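# Drop the marked pin into its matching colour bin

## Task

Find out which colour the paint mark on the pin in the left hand has, and get the pin lying flat on the floor of the bin of that same colour. Releasing it from a small height just above that bin is allowed. Afterwards, open the hand and pull the arm away, so the pin stays in place with no help from the robot. Then report that the job is finished.

## Robot and tools

ROBOT AND FRAME. Two arms, left_arm and right_arm, face each other across a table. Both carry the same five-finger right hand, so the hands are not mirrored: every hand axis and number means the same on both. The scene frame is in metres. Its origin sits on the table top halfway between the two arm bases. The table surface is z = 0, +z is up, and left_arm's base is on the +y side. The names left and right do not refer to image sides.

HAND POINT. Each arm is steered by a hand point 0.05 m in front of the palm, where the index pad would meet the thumb tip in a pinch. Its +z runs along the straightened fingers, which extend 0.06 to 0.07 m past it. Its +y points out of the palm. Its +x runs across the palm toward the little finger. A wrist bracket on the little-finger side sticks out 0.03 m beyond the point along +y and 0.11 m across the palm, and it can collide with things.

THE 28-NUMBER ROW. Every motion uses rows of 28 numbers, each in [-1, 1], always for both arms. The first 14 are left_arm: dx, dy, dz, rx, ry, rz, then left_gripper little, ring, middle, index, thumb_bend, thumb_turn, force_limit, speed. The next 14 are the same fields for right_arm and right_gripper.

The six pose numbers are an offset, not a pose. They are counted from the hand point's pose in the most recent result that shows it. Before any such result, and for the second or later call within one reply, they count from where the hand is when the call starts. The offset is expressed in the hand point's own axes. A value of 1.0 means 0.6 m of travel or 180 degrees of turn, and rx, ry, rz form a single rotation vector. All rows of one action share that same origin; they do not add up. All-zero offsets pull the hand back to that origin rather than holding still. At each step the command is clipped to 100 mm and 16 degrees from the measured pose, and arm motion trails commands by about 0.17 s.

The eight hand numbers are absolute targets. For the four fingers and thumb_bend, +1 is straight open and -1 fully curled. thumb_turn is +1 beside the palm and -1 across the front of it. A pinch is roughly index -0.22, thumb_bend -0.75, thumb_turn -0.57. force_limit maps -1 to about 0 N and +1 to 10 N at the fingertip (15 N for the two thumb motors); it only stops closing. speed maps -1 to nearly still and +1 to a full stroke in 0.6 s; use -0.9 or lower for a gentle grip. There is no "keep" value: to leave a hand alone, repeat its last eight numbers. If none have been sent yet, use its hand_measured six, then hand_force_limit and hand_speed. A motor only starts when its target changes by 0.01 or more. To release, send targets more open than hand_measured.

TOOLS.
execute_actions: "actions" is a list holding at most one item. An empty list just reports the state. {"rows": [...], "steps": n} plays up to 15 rows, one per control step of 1/30 s, with n at most 15 (default 15); the final row repeats if rows run out. {"steps": n} without rows waits up to 300 steps, counted from the last result, so reply time is included. Optional "pictures" (true/false) toggles camera images.
move: "target" is one 28-number row with the same offset rules. Each hand point travels in a straight line, and both arms finish together in 0.5 to 10 s. "speed" is the top path speed in m/s, 0.002 to 0.5 (default 0.25); turning is capped at twice that in rad/s. The hand numbers are sent at the start. Optional "stop_force", 9 to 40 N for both arms, ends an arm's path when its wrist sensor feels that much extra push against the direction of travel; use it only with slow, non-rotating approaches, and omit it when lifting off a surface. The result adds a "move:" line: done, off_target, moving, held, contact or fault, plus limits=paced (pose clipped) or limits=held (steps blocked), and each hand's distance from its target.
wait: "seconds", 0 to 10; nothing new is sent.
zoom_image: "camera" is cam_high, cam_low, cam_left_wrist or cam_right_wrist; "region" is [x0, y0, x1, y1] in pixels of that 504x504 image, at most 504 by 504.
show_instructions: no arguments; shows the reference pages.
finished_scene: "scene" is the current scene number. This is how you declare completion; it is final.

RESULTS. Each arm's line gives the hand point position (m) and quaternion (wxyz) in the scene frame, plus velocities; the printed position can be slightly off at long reach. "Hand target" is where the controller is currently driving the hand. "pose unreachable" and HELD mark commands changed or not sent. Wrist force and torque are in the end effector's axes, with up to about 4 N offset, about 2.4 N noise, and saturation near 50 N. hand_measured, hand_stopped_by (moving, target, force, stalled, fault) and hand_load_n (positive when pushed open) list six motors in sending order; loads near 0 mean the grip is gone. MOTOR HOT appears at 70 °C, and at 85 °C the arm brakes until it cools.

AVOID. Do not let the arms collide or press on each other, including hands and brackets. Do not push or knock anything off the table. Aim so the pin does not miss the bin or bounce out. The arms are stiff: commanding even slightly beyond a firm contact can trip a fault. That happens when a joint hits its load limit (135 N m for the big joints, 25.2 N m for the three wrist joints, held weight included) or when an outside force reaches 150 N. The arm then goes limp for 10 s. Loose objects may occasionally get nudged by an outside push.

Each tool is called in YAML: its name, and indented under it one key for each argument.

Reference images:

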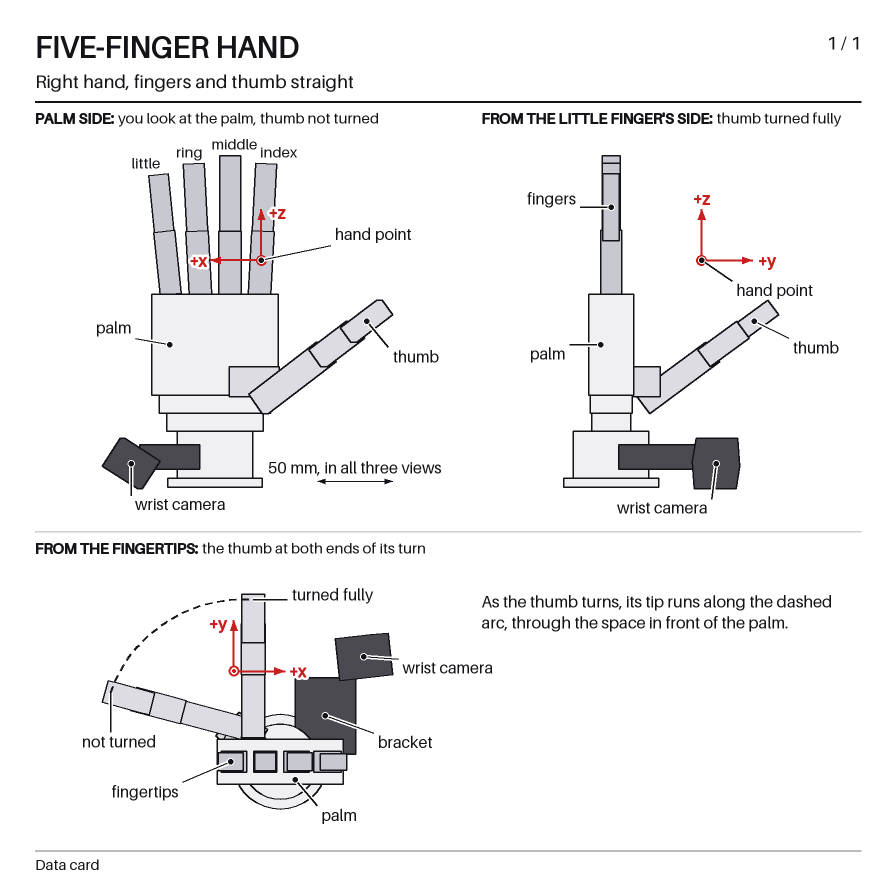

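## Session

I'll start by looking at the current state.

execute_actions:
  actions: []

Scene clock: 0.00 s of 4800.00 s.
left_arm: end_effector_position=(+0.6052, +0.0322, +0.2621) hand_measured=(+1.000, +1.000, +1.000, -0.158, -0.750, -0.550) hand_load_n=(+0.0, +0.0, +0.0, +6.0, +0.5, +0.0) hand_stopped_by=(target, target, target, target, target, target) hand_force_limit=0.00 hand_speed=-0.80 end_effector_quat_wxyz=(+0.364, -0.393, +0.610, -0.584) end_effector_velocity=(+0.000, -0.000, +0.000) end_effector_angular_velocity=(-0.001, +0.000, +0.001) | right_arm: end_effector_position=(+0.1649, -0.3070, +0.4729) hand_measured=(+1.000, +1.000, +1.000, +1.000, +1.000, +1.000) hand_load_n=(+0.0, +0.0, +0.0, +0.0, +0.0, +0.0) hand_stopped_by=(target, target, target, target, target, target) hand_force_limit=0.00 hand_speed=-0.80 end_effector_quat_wxyz=(+0.005, -0.309, +0.951, -0.011) end_effector_velocity=(-0.000, -0.000, +0.000) end_effector_angular_velocity=(+0.000, -0.001, +0.000)
Joint positions: left_arm=[ 0.372 -0.894  1.609 -3.791 -0.93  -0.055] | right_arm=[-1.194 -1.719  1.347  1.933  1.593 -1.88 ]
Joint velocities: left_arm=[-0.    -0.    -0.001  0.001  0.001 -0.001] | right_arm=[-0. -0. -0. -0.  0. -0.]
Wrist force (N, on the end effector, along its own x y z axes, offset not removed): no reading
Wrist torque (N m, same axes, about the end effector's origin, offset not removed): no reading
Hand target (left_arm): +0.605, +0.032, +0.262; +0.364, -0.393, +0.610, -0.584
Hand target (right_arm): +0.165, -0.307, +0.473; +0.005, -0.309, +0.951, -0.011

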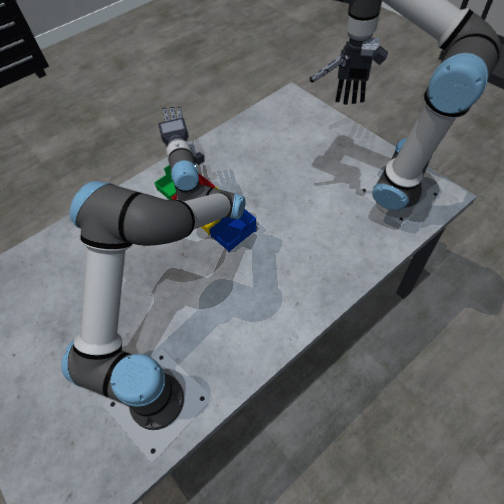

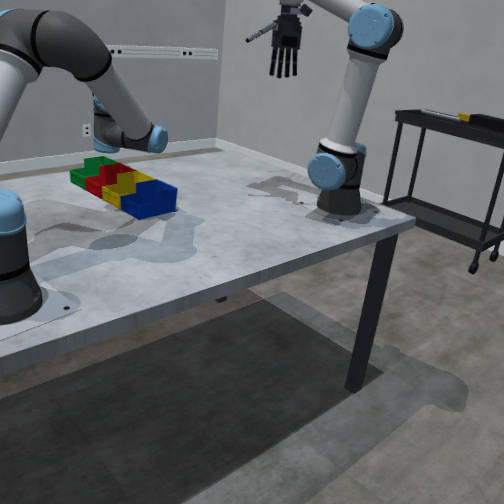

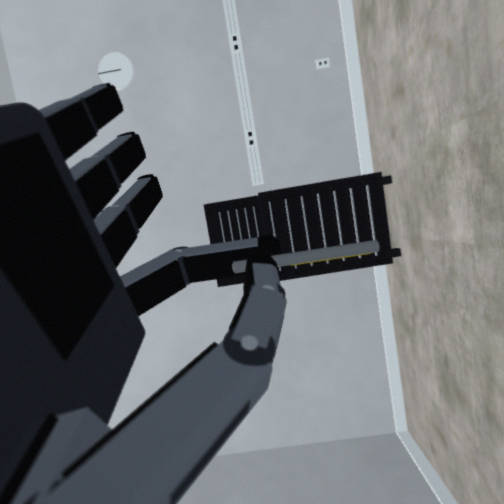

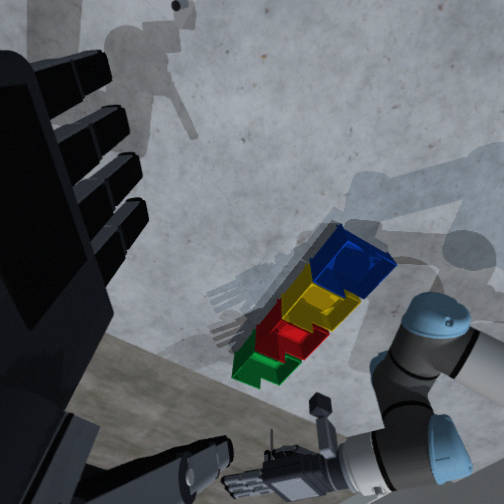

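zoom_image:
  camera: "cam_left_wrist"
  region: [200, 200, 420, 320]

zoom_image:
  camera: "cam_right_wrist"
  region: [200, 200, 420, 504]

Region (200, 200, 420, 320) of cam_left_wrist's 504x504 image, scaled by 2.291, with more detail than that image has; it fills the top 275 rows of this view, and the rest is white.

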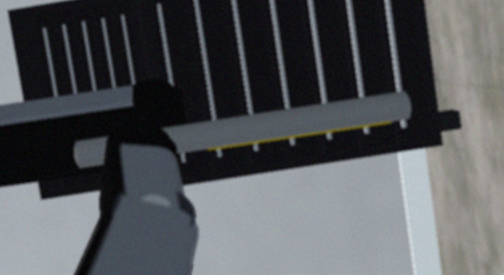

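Region (200, 200, 420, 504) of cam_right_wrist's 504x504 image, scaled by 1.658, with more detail than that image has; it fills the left 365 columns of this view, and the rest is white.

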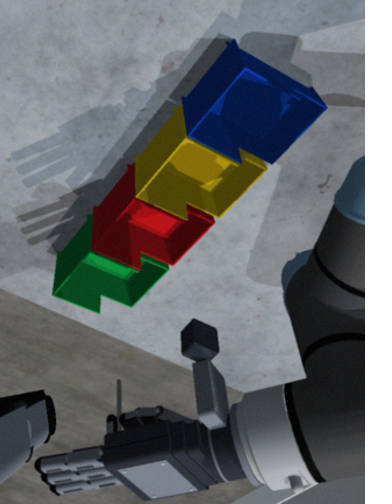

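zoom_image:
  camera: "cam_left_wrist"
  region: [270, 230, 390, 290]

zoom_image:
  camera: "cam_low"
  region: [40, 80, 240, 240]

zoom_image:
  camera: "cam_high"
  region: [120, 90, 300, 270]

Region (270, 230, 390, 290) of cam_left_wrist's 504x504 image, scaled by 4.200, with more detail than that image has.

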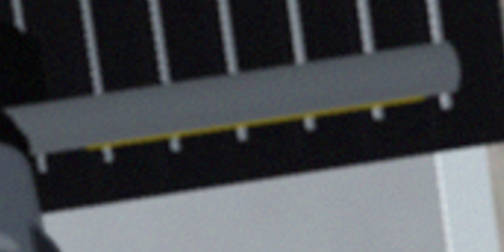

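Region (40, 80, 240, 240) of cam_low's 504x504 image, scaled by 2.520, with more detail than that image has; it fills the top 403 rows of this view, and the rest is white.

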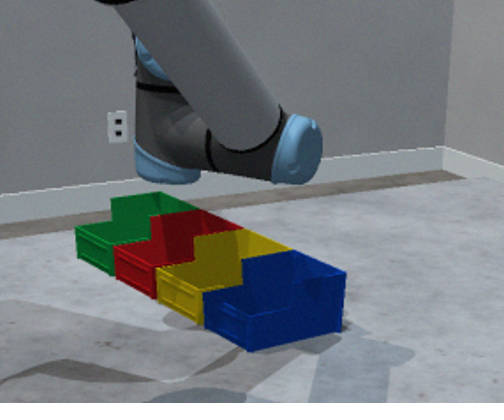

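Region (120, 90, 300, 270) of cam_high's 504x504 image, scaled by 2.800, with more detail than that image has.

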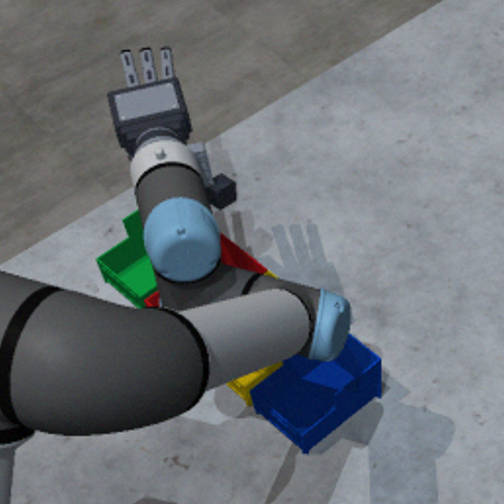

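move:
  target: [0.184, 0.1567, -0.3195, -0.1176, -0.1176, -0.4898, 1, 1, 1, -0.158, -0.75, -0.55, 0.0, -0.8, 0, 0, 0, 0, 0, 0, 1, 1, 1, 1, 1, 1, 0.0, -0.8]
  speed: 0.3

Scene clock: 123.23 s of 4800.00 s.
left_arm: end_effector_position=(+0.3800, +0.0149, +0.1800) hand_measured=(+1.000, +1.000, +1.000, -0.156, -0.750, -0.550) hand_load_n=(+0.0, +0.0, +0.0, +5.5, +0.5, +0.0) hand_stopped_by=(target, target, target, force, target, target) hand_force_limit=0.00 hand_speed=-0.80 end_effector_quat_wxyz=(+0.115, +0.846, -0.185, +0.486) end_effector_velocity=(-0.002, -0.000, -0.001) end_effector_angular_velocity=(-0.006, +0.006, +0.003) | right_arm: end_effector_position=(+0.1649, -0.3070, +0.4729) hand_measured=(+1.000, +1.000, +1.000, +1.000, +1.000, +1.000) hand_load_n=(+0.0, +0.0, +0.0, +0.0, +0.0, +0.0) hand_stopped_by=(target, target, target, target, target, target) hand_force_limit=0.00 hand_speed=-0.80 end_effector_quat_wxyz=(+0.005, -0.309, +0.951, -0.011) end_effector_velocity=(+0.000, +0.000, +0.000) end_effector_angular_velocity=(+0.001, +0.000, +0.000)
Joint positions: left_arm=[ 0.138 -1.252  2.16  -3.319 -0.849 -2.123] | right_arm=[-1.194 -1.719  1.347  1.933  1.593 -1.88 ]
Joint velocities: left_arm=[-0.002 -0.001  0.004  0.001 -0.001 -0.012] | right_arm=[-0.     0.    -0.    -0.    -0.001 -0.   ]
Wrist force (N, on the end effector, along its own x y z axes, offset not removed): left_arm=[1.3 -0.7 1.7] | right_arm=[-1.9 1.1 -3.7]
Wrist torque (N m, same axes, about the end effector's origin, offset not removed): left_arm=[-0.20 -0.18 0.00] | right_arm=[0.27 0.46 -0.01]
Hand target (left_arm): +0.380, +0.015, +0.180; +0.116, +0.846, -0.185, +0.486
Hand target (right_arm): +0.165, -0.307, +0.473; +0.005, -0.309, +0.951, -0.011
Off the commanded pose (left_arm): 0.000 m, 0 deg.
Off the commanded pose (right_arm): 0.000 m, 0 deg.
After step 90, 117.00 s passed at rest.
move: done

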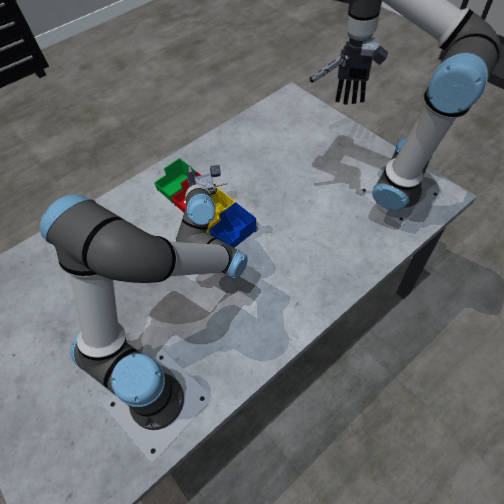

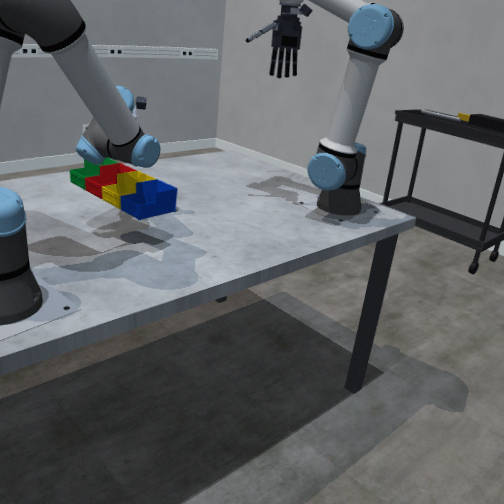

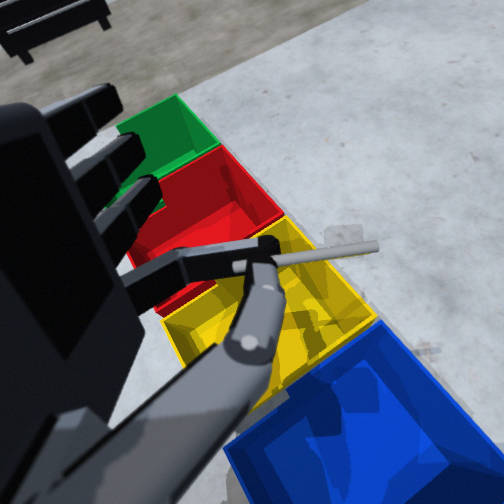

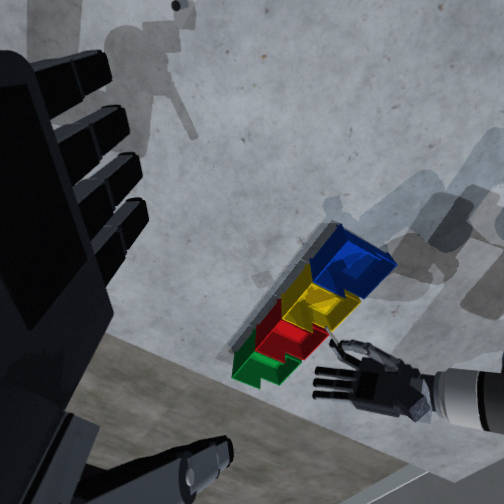

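zoom_image:
  camera: "cam_left_wrist"
  region: [220, 210, 400, 300]

zoom_image:
  camera: "cam_right_wrist"
  region: [260, 220, 460, 420]

zoom_image:
  camera: "cam_high"
  region: [140, 140, 280, 280]

Region (220, 210, 400, 300) of cam_left_wrist's 504x504 image, scaled by 2.800, with more detail than that image has.

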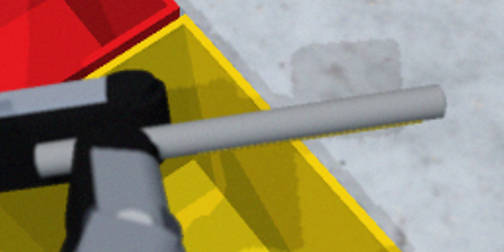

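Region (260, 220, 460, 420) of cam_right_wrist's 504x504 image, scaled by 2.520, with more detail than that image has.

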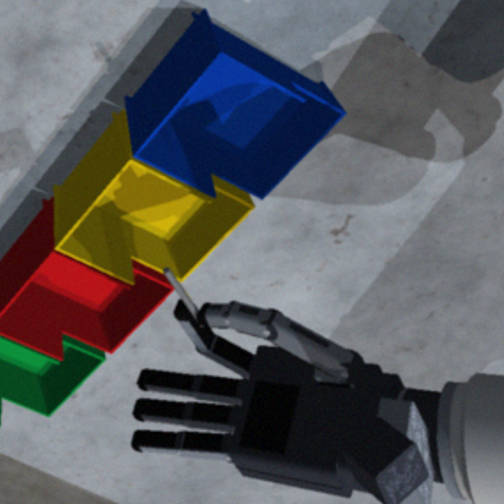

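Region (140, 140, 280, 280) of cam_high's 504x504 image, scaled by 3.600, with more detail than that image has.

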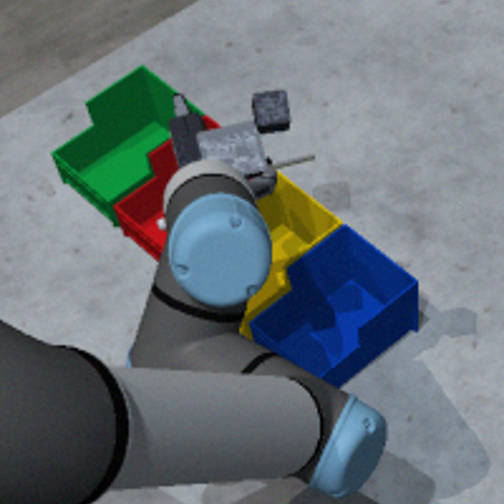

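move:
  target: [-0.09, -0.0482, 0.0758, 0, 0, 0, 1, 1, 1, -0.158, -0.75, -0.55, 0.0, -0.8, 0, 0, 0, 0, 0, 0, 1, 1, 1, 1, 1, 1, 0.0, -0.8]
  speed: 0.15

Scene clock: 234.20 s of 4800.00 s.
left_arm: end_effector_position=(+0.4030, +0.0350, +0.1103) hand_measured=(+1.000, +1.000, +1.000, -0.156, -0.750, -0.550) hand_load_n=(+0.0, +0.0, +0.0, +5.5, +0.5, +0.0) hand_stopped_by=(target, target, target, force, target, target) hand_force_limit=0.00 hand_speed=-0.80 end_effector_quat_wxyz=(+0.115, +0.846, -0.185, +0.486) end_effector_velocity=(+0.001, -0.000, -0.001) end_effector_angular_velocity=(-0.002, -0.002, +0.000) | right_arm: end_effector_position=(+0.1649, -0.3070, +0.4729) hand_measured=(+1.000, +1.000, +1.000, +1.000, +1.000, +1.000) hand_load_n=(+0.0, +0.0, +0.0, +0.0, +0.0, +0.0) hand_stopped_by=(target, target, target, target, target, target) hand_force_limit=0.00 hand_speed=-0.80 end_effector_quat_wxyz=(+0.005, -0.309, +0.951, -0.011) end_effector_velocity=(-0.001, -0.000, +0.001) end_effector_angular_velocity=(+0.000, -0.003, -0.000)
Joint positions: left_arm=[ 0.201 -1.08   2.196 -3.561 -0.897 -2.069] | right_arm=[-1.194 -1.719  1.347  1.933  1.593 -1.88 ]
Joint velocities: left_arm=[ 0.002  0.006 -0.002 -0.008 -0.     0.002] | right_arm=[-0.    -0.003 -0.    -0.     0.001  0.   ]
Wrist force (N, on the end effector, along its own x y z axes, offset not removed): left_arm=[0.9 -1.1 1.5] | right_arm=[0.6 -0.3 -1.8]
Wrist torque (N m, same axes, about the end effector's origin, offset not removed): left_arm=[-0.25 -0.16 0.00] | right_arm=[-0.16 -0.02 0.29]
Hand target (left_arm): +0.403, +0.035, +0.110; +0.115, +0.846, -0.185, +0.486
Hand target (right_arm): +0.165, -0.307, +0.473; +0.005, -0.309, +0.951, -0.011
Off the commanded pose (left_arm): 0.000 m, 0 deg.
Off the commanded pose (right_arm): 0.000 m, 0 deg.
After step 90, 106.93 s passed at rest.
move: done

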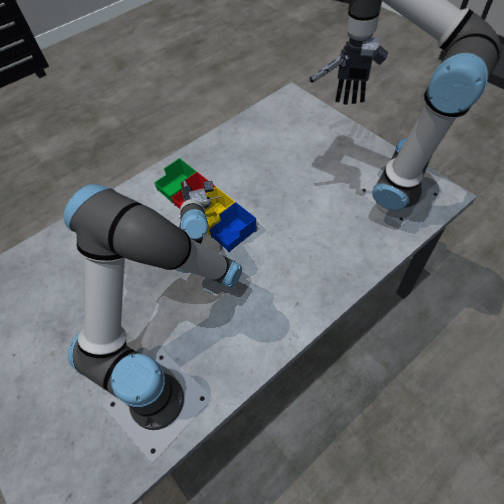

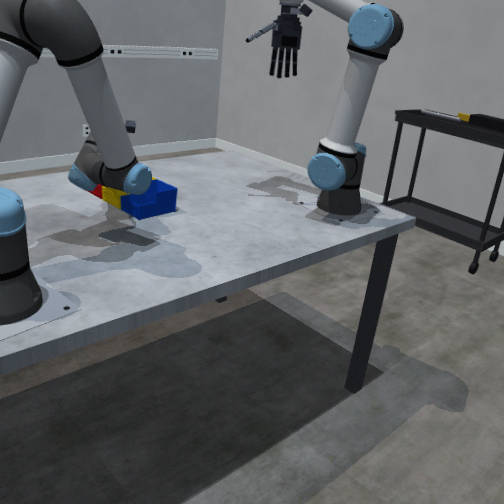

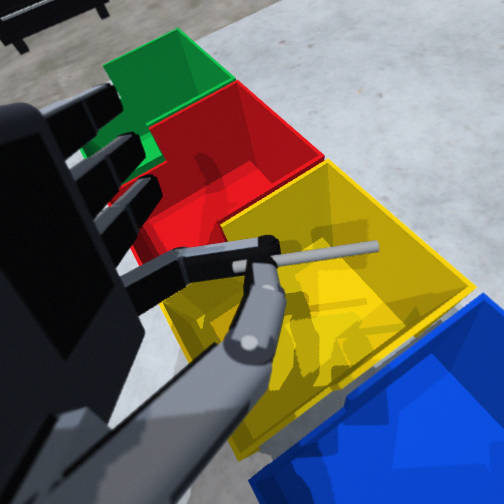

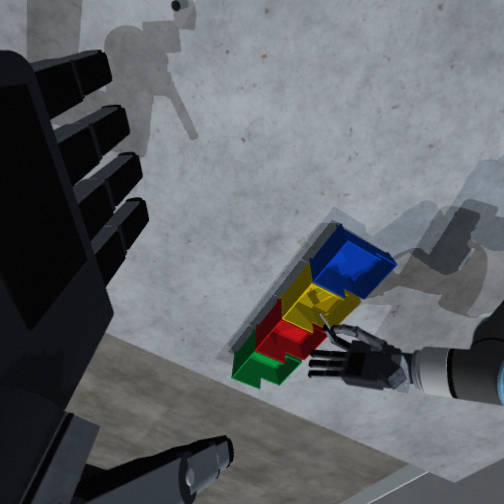

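move:
  target: [-0.0363, 0.0037, 0.0105, 0, 0, 0, 1, 1, 1, -0.158, -0.75, -0.55, 0.0, -0.8, 0, 0, 0, 0, 0, 0, 1, 1, 1, 1, 1, 1, 0.0, -0.8]
  speed: 0.06

execute_actions:
  actions:
    - {"rows": [[0, 0, 0, 0, 0, 0, 1, 1, 1, 0.15, -0.75, -0.55, 0.0, 0.6, 0, 0, 0, 0, 0, 0, 1, 1, 1, 1, 1, 1, 0.0, -0.8]], "steps": 15}

Scene clock: 279.73 s of 4800.00 s.
left_arm: end_effector_position=(+0.3970, +0.0351, +0.0885) hand_measured=(+1.000, +1.000, +1.000, -0.156, -0.750, -0.550) hand_load_n=(+0.0, +0.0, +0.0, +5.5, +0.5, +0.0) hand_stopped_by=(target, target, target, force, target, target) hand_force_limit=0.00 hand_speed=-0.80 end_effector_quat_wxyz=(+0.115, +0.846, -0.185, +0.486) end_effector_velocity=(-0.001, +0.000, -0.002) end_effector_angular_velocity=(-0.001, +0.001, +0.001) | right_arm: end_effector_position=(+0.1649, -0.3070, +0.4729) hand_measured=(+1.000, +1.000, +1.000, +1.000, +1.000, +1.000) hand_load_n=(+0.0, +0.0, +0.0, +0.0, +0.0, +0.0) hand_stopped_by=(target, target, target, target, target, target) hand_force_limit=0.00 hand_speed=-0.80 end_effector_quat_wxyz=(+0.005, -0.309, +0.951, -0.011) end_effector_velocity=(-0.000, +0.000, +0.000) end_effector_angular_velocity=(+0.002, -0.000, +0.000)
Joint positions: left_arm=[ 0.188 -1.028  2.209 -3.62  -0.887 -2.08 ] | right_arm=[-1.194 -1.719  1.347  1.933  1.593 -1.88 ]
Joint velocities: left_arm=[-0.002  0.005  0.002 -0.006  0.001 -0.003] | right_arm=[ 0.    -0.001 -0.     0.    -0.002 -0.   ]
Wrist force (N, on the end effector, along its own x y z axes, offset not removed): left_arm=[0.4 -1.5 2.6] | right_arm=[0.0 0.2 -3.4]
Wrist torque (N m, same axes, about the end effector's origin, offset not removed): left_arm=[-0.40 -0.10 -0.04] | right_arm=[0.09 0.35 0.03]
Hand target (left_arm): +0.397, +0.035, +0.088; +0.115, +0.846, -0.185, +0.486
Hand target (right_arm): +0.165, -0.307, +0.473; +0.005, -0.309, +0.951, -0.011
Off the commanded pose (left_arm): 0.000 m, 0 deg.
Off the commanded pose (right_arm): 0.000 m, 0 deg.
After step 90, 41.70 s passed at rest.
move: done

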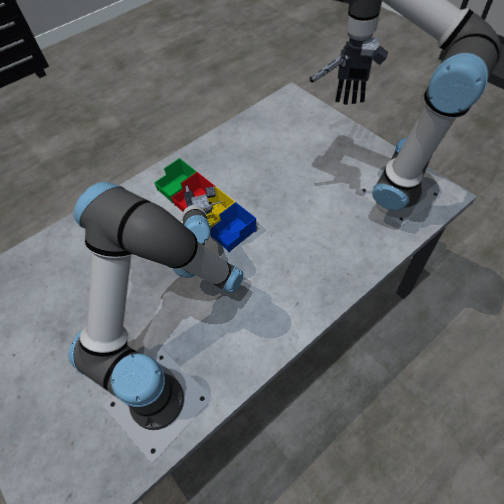

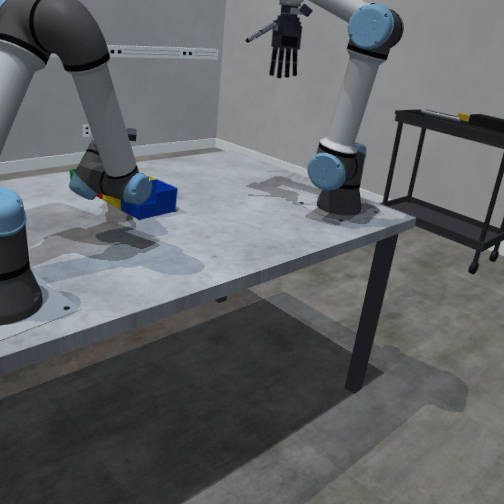

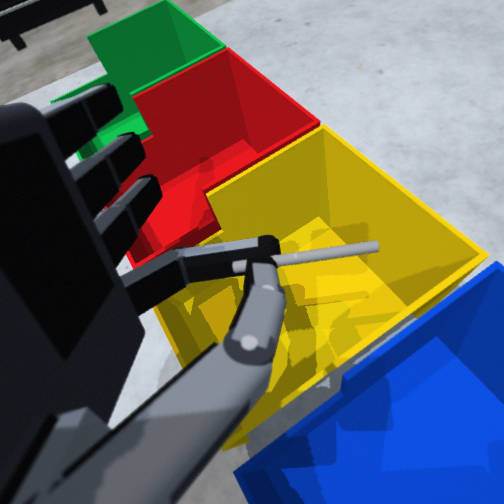

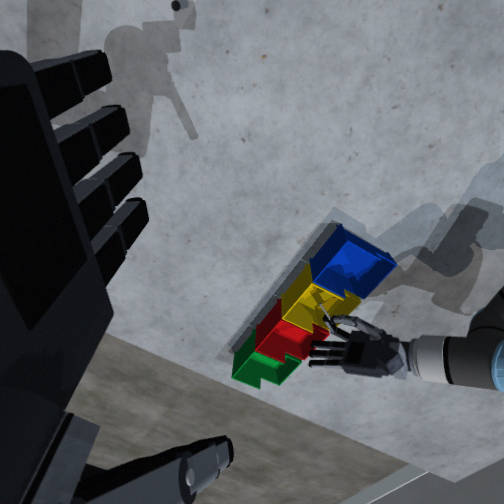

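Scene clock: 280.23 s of 4800.00 s.
left_arm: end_effector_position=(+0.3970, +0.0351, +0.0884) hand_measured=(+1.000, +1.000, +1.000, +0.150, -0.750, -0.550) hand_load_n=(+0.0, +0.0, +0.0, +0.0, +0.0, +0.0) hand_stopped_by=(target, target, target, target, target, target) hand_force_limit=0.00 hand_speed=0.60 end_effector_quat_wxyz=(+0.115, +0.846, -0.185, +0.486) end_effector_velocity=(-0.001, -0.000, -0.000) end_effector_angular_velocity=(+0.001, +0.000, -0.001) | right_arm: end_effector_position=(+0.1649, -0.3070, +0.4729) hand_measured=(+1.000, +1.000, +1.000, +1.000, +1.000, +1.000) hand_load_n=(+0.0, +0.0, +0.0, +0.0, +0.0, +0.0) hand_stopped_by=(target, target, target, target, target, target) hand_force_limit=0.00 hand_speed=-0.80 end_effector_quat_wxyz=(+0.005, -0.309, +0.951, -0.011) end_effector_velocity=(+0.000, -0.000, -0.000) end_effector_angular_velocity=(-0.001, +0.001, -0.000)
Joint positions: left_arm=[ 0.188 -1.028  2.209 -3.62  -0.887 -2.08 ] | right_arm=[-1.194 -1.719  1.347  1.933  1.593 -1.88 ]
Joint velocities: left_arm=[-0.001 -0.     0.     0.001 -0.     0.001] | right_arm=[-0.     0.001  0.     0.     0.001  0.   ]
Wrist force (N, on the end effector, along its own x y z axes, offset not removed): left_arm=[0.7 -1.0 1.9] | right_arm=[-1.1 0.1 -2.7]
Wrist torque (N m, same axes, about the end effector's origin, offset not removed): left_arm=[-0.29 -0.20 0.00] | right_arm=[-0.03 0.11 -0.04]
Hand target (left_arm): +0.397, +0.035, +0.089; +0.115, +0.846, -0.185, +0.486
Hand target (right_arm): +0.165, -0.307, +0.473; +0.005, -0.309, +0.951, -0.011
Off the commanded pose (left_arm): 0.000 m, 0 deg.
Off the commanded pose (right_arm): 0.000 m, 0 deg.
Steps of this call (steps 1 to 15: all 15 steps of this action). Readings (end_effector_position | what the end effector reports):
1: left_arm (+0.3970, +0.0351, +0.0885) | right_arm (+0.1649, -0.3070, +0.4729) | left_arm hand_measured=(+1.000, +1.000, +1.000, -0.156, -0.750, -0.550) hand_load_n=(+0.0, +0.0, +0.0, +5.5, +0.5, +0.0) hand_stopped_by=(target, target, target, moving, target, target) hand_force_limit=0.00 hand_speed=0.60 | right_arm hand_measured=(+1.000, +1.000, +1.000, +1.000, +1.000, +1.000) hand_load_n=(+0.0, +0.0, +0.0, +0.0, +0.0, +0.0) hand_stopped_by=(target, target, target, target, target, target) hand_force_limit=0.00 hand_speed=-0.80
2: left_arm (+0.3970, +0.0351, +0.0885) | right_arm (+0.1649, -0.3070, +0.4729) | left_arm hand_measured=(+1.000, +1.000, +1.000, -0.156, -0.750, -0.550) hand_load_n=(+0.0, +0.0, +0.0, +5.5, +0.5, +0.0) hand_stopped_by=(target, target, target, moving, target, target) hand_force_limit=0.00 hand_speed=0.60 | right_arm hand_measured=(+1.000, +1.000, +1.000, +1.000, +1.000, +1.000) hand_load_n=(+0.0, +0.0, +0.0, +0.0, +0.0, +0.0) hand_stopped_by=(target, target, target, target, target, target) hand_force_limit=0.00 hand_speed=-0.80
4: left_arm (+0.3970, +0.0351, +0.0885) | right_arm (+0.1649, -0.3070, +0.4729) | left_arm hand_measured=(+1.000, +1.000, +1.000, -0.078, -0.750, -0.550) hand_load_n=(+0.0, +0.0, +0.0, +0.5, +0.0, +0.0) hand_stopped_by=(target, target, target, moving, target, target) hand_force_limit=0.00 hand_speed=0.60 | right_arm hand_measured=(+1.000, +1.000, +1.000, +1.000, +1.000, +1.000) hand_load_n=(+0.0, +0.0, +0.0, +0.0, +0.0, +0.0) hand_stopped_by=(target, target, target, target, target, target) hand_force_limit=0.00 hand_speed=-0.80
8: left_arm (+0.3970, +0.0351, +0.0885) | right_arm (+0.1649, -0.3070, +0.4729) | left_arm hand_measured=(+1.000, +1.000, +1.000, +0.150, -0.750, -0.550) hand_load_n=(+0.0, +0.0, +0.0, +0.0, +0.0, +0.0) hand_stopped_by=(target, target, target, moving, target, target) hand_force_limit=0.00 hand_speed=0.60 | right_arm hand_measured=(+1.000, +1.000, +1.000, +1.000, +1.000, +1.000) hand_load_n=(+0.0, +0.0, +0.0, +0.0, +0.0, +0.0) hand_stopped_by=(target, target, target, target, target, target) hand_force_limit=0.00 hand_speed=-0.80
15: the state above

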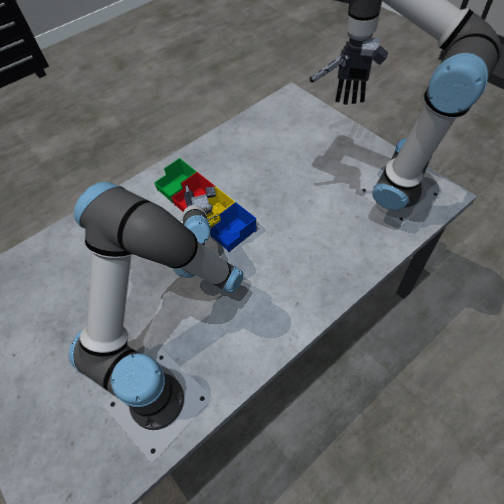

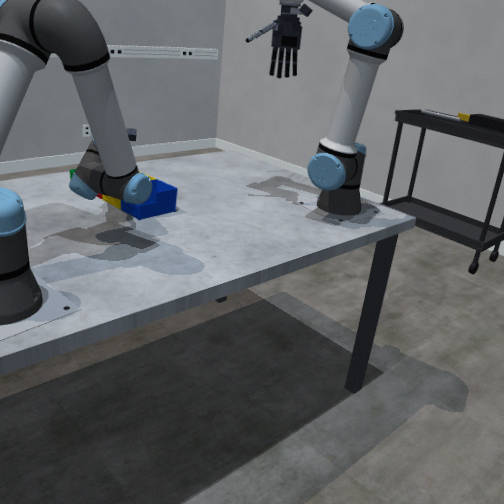

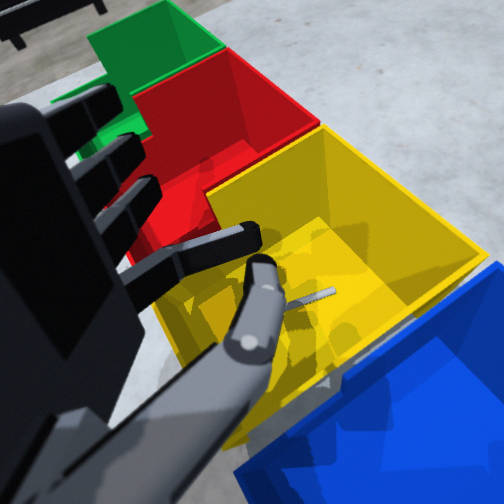

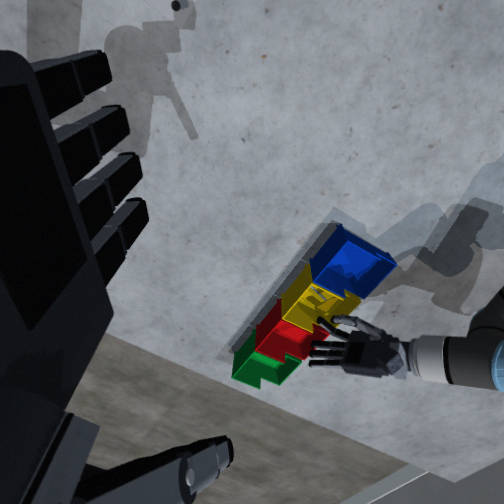

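move:
  target: [0.13, -0.066, -0.176, 0, 0, 0, 1, 1, 1, 0.15, -0.75, -0.55, 0.0, 0.6, 0, 0, 0, 0, 0, 0, 1, 1, 1, 1, 1, 1, 0.0, -0.8]
  speed: 0.2

Scene clock: 285.43 s of 4800.00 s.
left_arm: end_effector_position=(+0.3672, +0.0945, +0.2080) hand_measured=(+1.000, +1.000, +1.000, +0.150, -0.750, -0.550) hand_load_n=(+0.0, +0.0, +0.0, +0.0, +0.0, +0.0) hand_stopped_by=(target, target, target, target, target, target) hand_force_limit=0.00 hand_speed=0.60 end_effector_quat_wxyz=(+0.115, +0.846, -0.185, +0.486) end_effector_velocity=(-0.000, +0.001, +0.002) end_effector_angular_velocity=(+0.000, +0.000, +0.002) | right_arm: end_effector_position=(+0.1649, -0.3070, +0.4729) hand_measured=(+1.000, +1.000, +1.000, +1.000, +1.000, +1.000) hand_load_n=(+0.0, +0.0, +0.0, +0.0, +0.0, +0.0) hand_stopped_by=(target, target, target, target, target, target) hand_force_limit=0.00 hand_speed=-0.80 end_effector_quat_wxyz=(+0.005, -0.309, +0.951, -0.011) end_effector_velocity=(+0.001, +0.000, -0.000) end_effector_angular_velocity=(-0.001, +0.002, -0.000)
Joint positions: left_arm=[ 0.159 -1.461  2.336 -3.297 -0.865 -2.105] | right_arm=[-1.194 -1.719  1.347  1.933  1.593 -1.88 ]
Joint velocities: left_arm=[-0.001 -0.009  0.002  0.01   0.002 -0.003] | right_arm=[ 0.     0.002 -0.    -0.     0.     0.   ]
Wrist force (N, on the end effector, along its own x y z axes, offset not removed): left_arm=[0.7 -1.6 2.4] | right_arm=[-0.8 -2.7 -4.6]
Wrist torque (N m, same axes, about the end effector's origin, offset not removed): left_arm=[-0.40 -0.17 0.03] | right_arm=[-0.20 0.28 -0.10]
Hand target (left_arm): +0.367, +0.095, +0.208; +0.115, +0.846, -0.185, +0.486
Hand target (right_arm): +0.165, -0.307, +0.473; +0.005, -0.309, +0.951, -0.011
Off the commanded pose (left_arm): 0.000 m, 0 deg.
Off the commanded pose (right_arm): 0.000 m, 0 deg.
After step 90, 0.97 s passed at rest.
move: done

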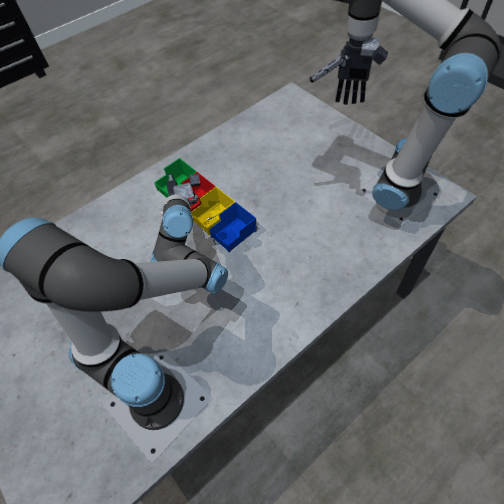

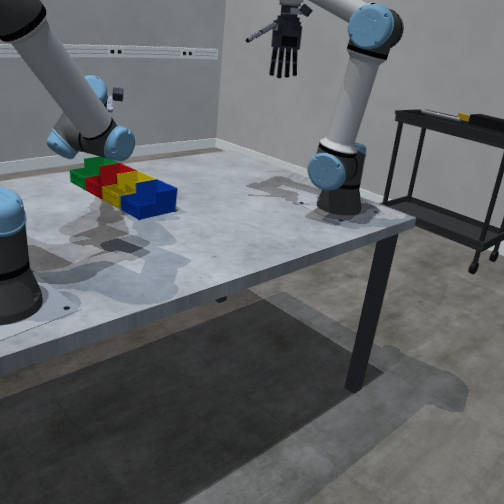

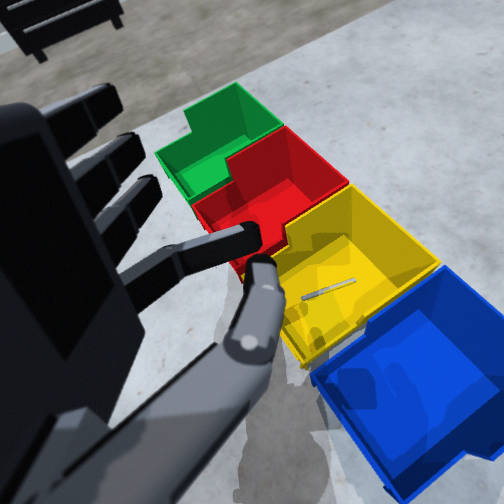

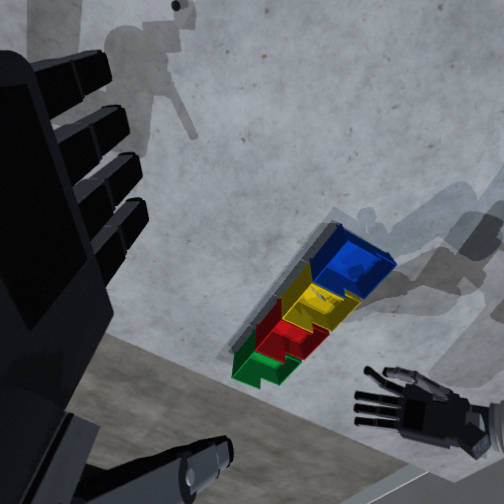

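zoom_image:
  camera: "cam_left_wrist"
  region: [270, 230, 400, 340]

Region (270, 230, 400, 340) of cam_left_wrist's 504x504 image, scaled by 3.877, with more detail than that image has; it fills the top 426 rows of this view, and the rest is white.

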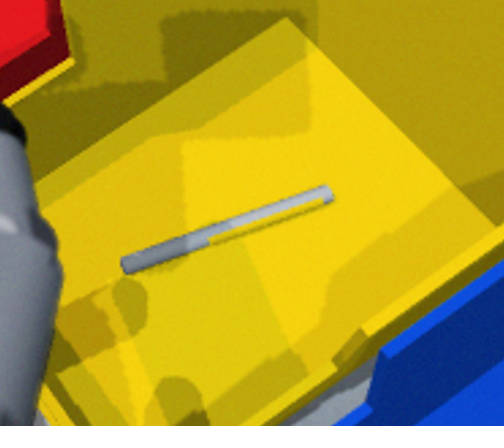

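The pin, with its yellow mark visible, lies flat on the yellow bin's floor, and the hand is clear. Scene 1 is done.

finished_scene:
  scene: 1

The scene is finished: the task was done.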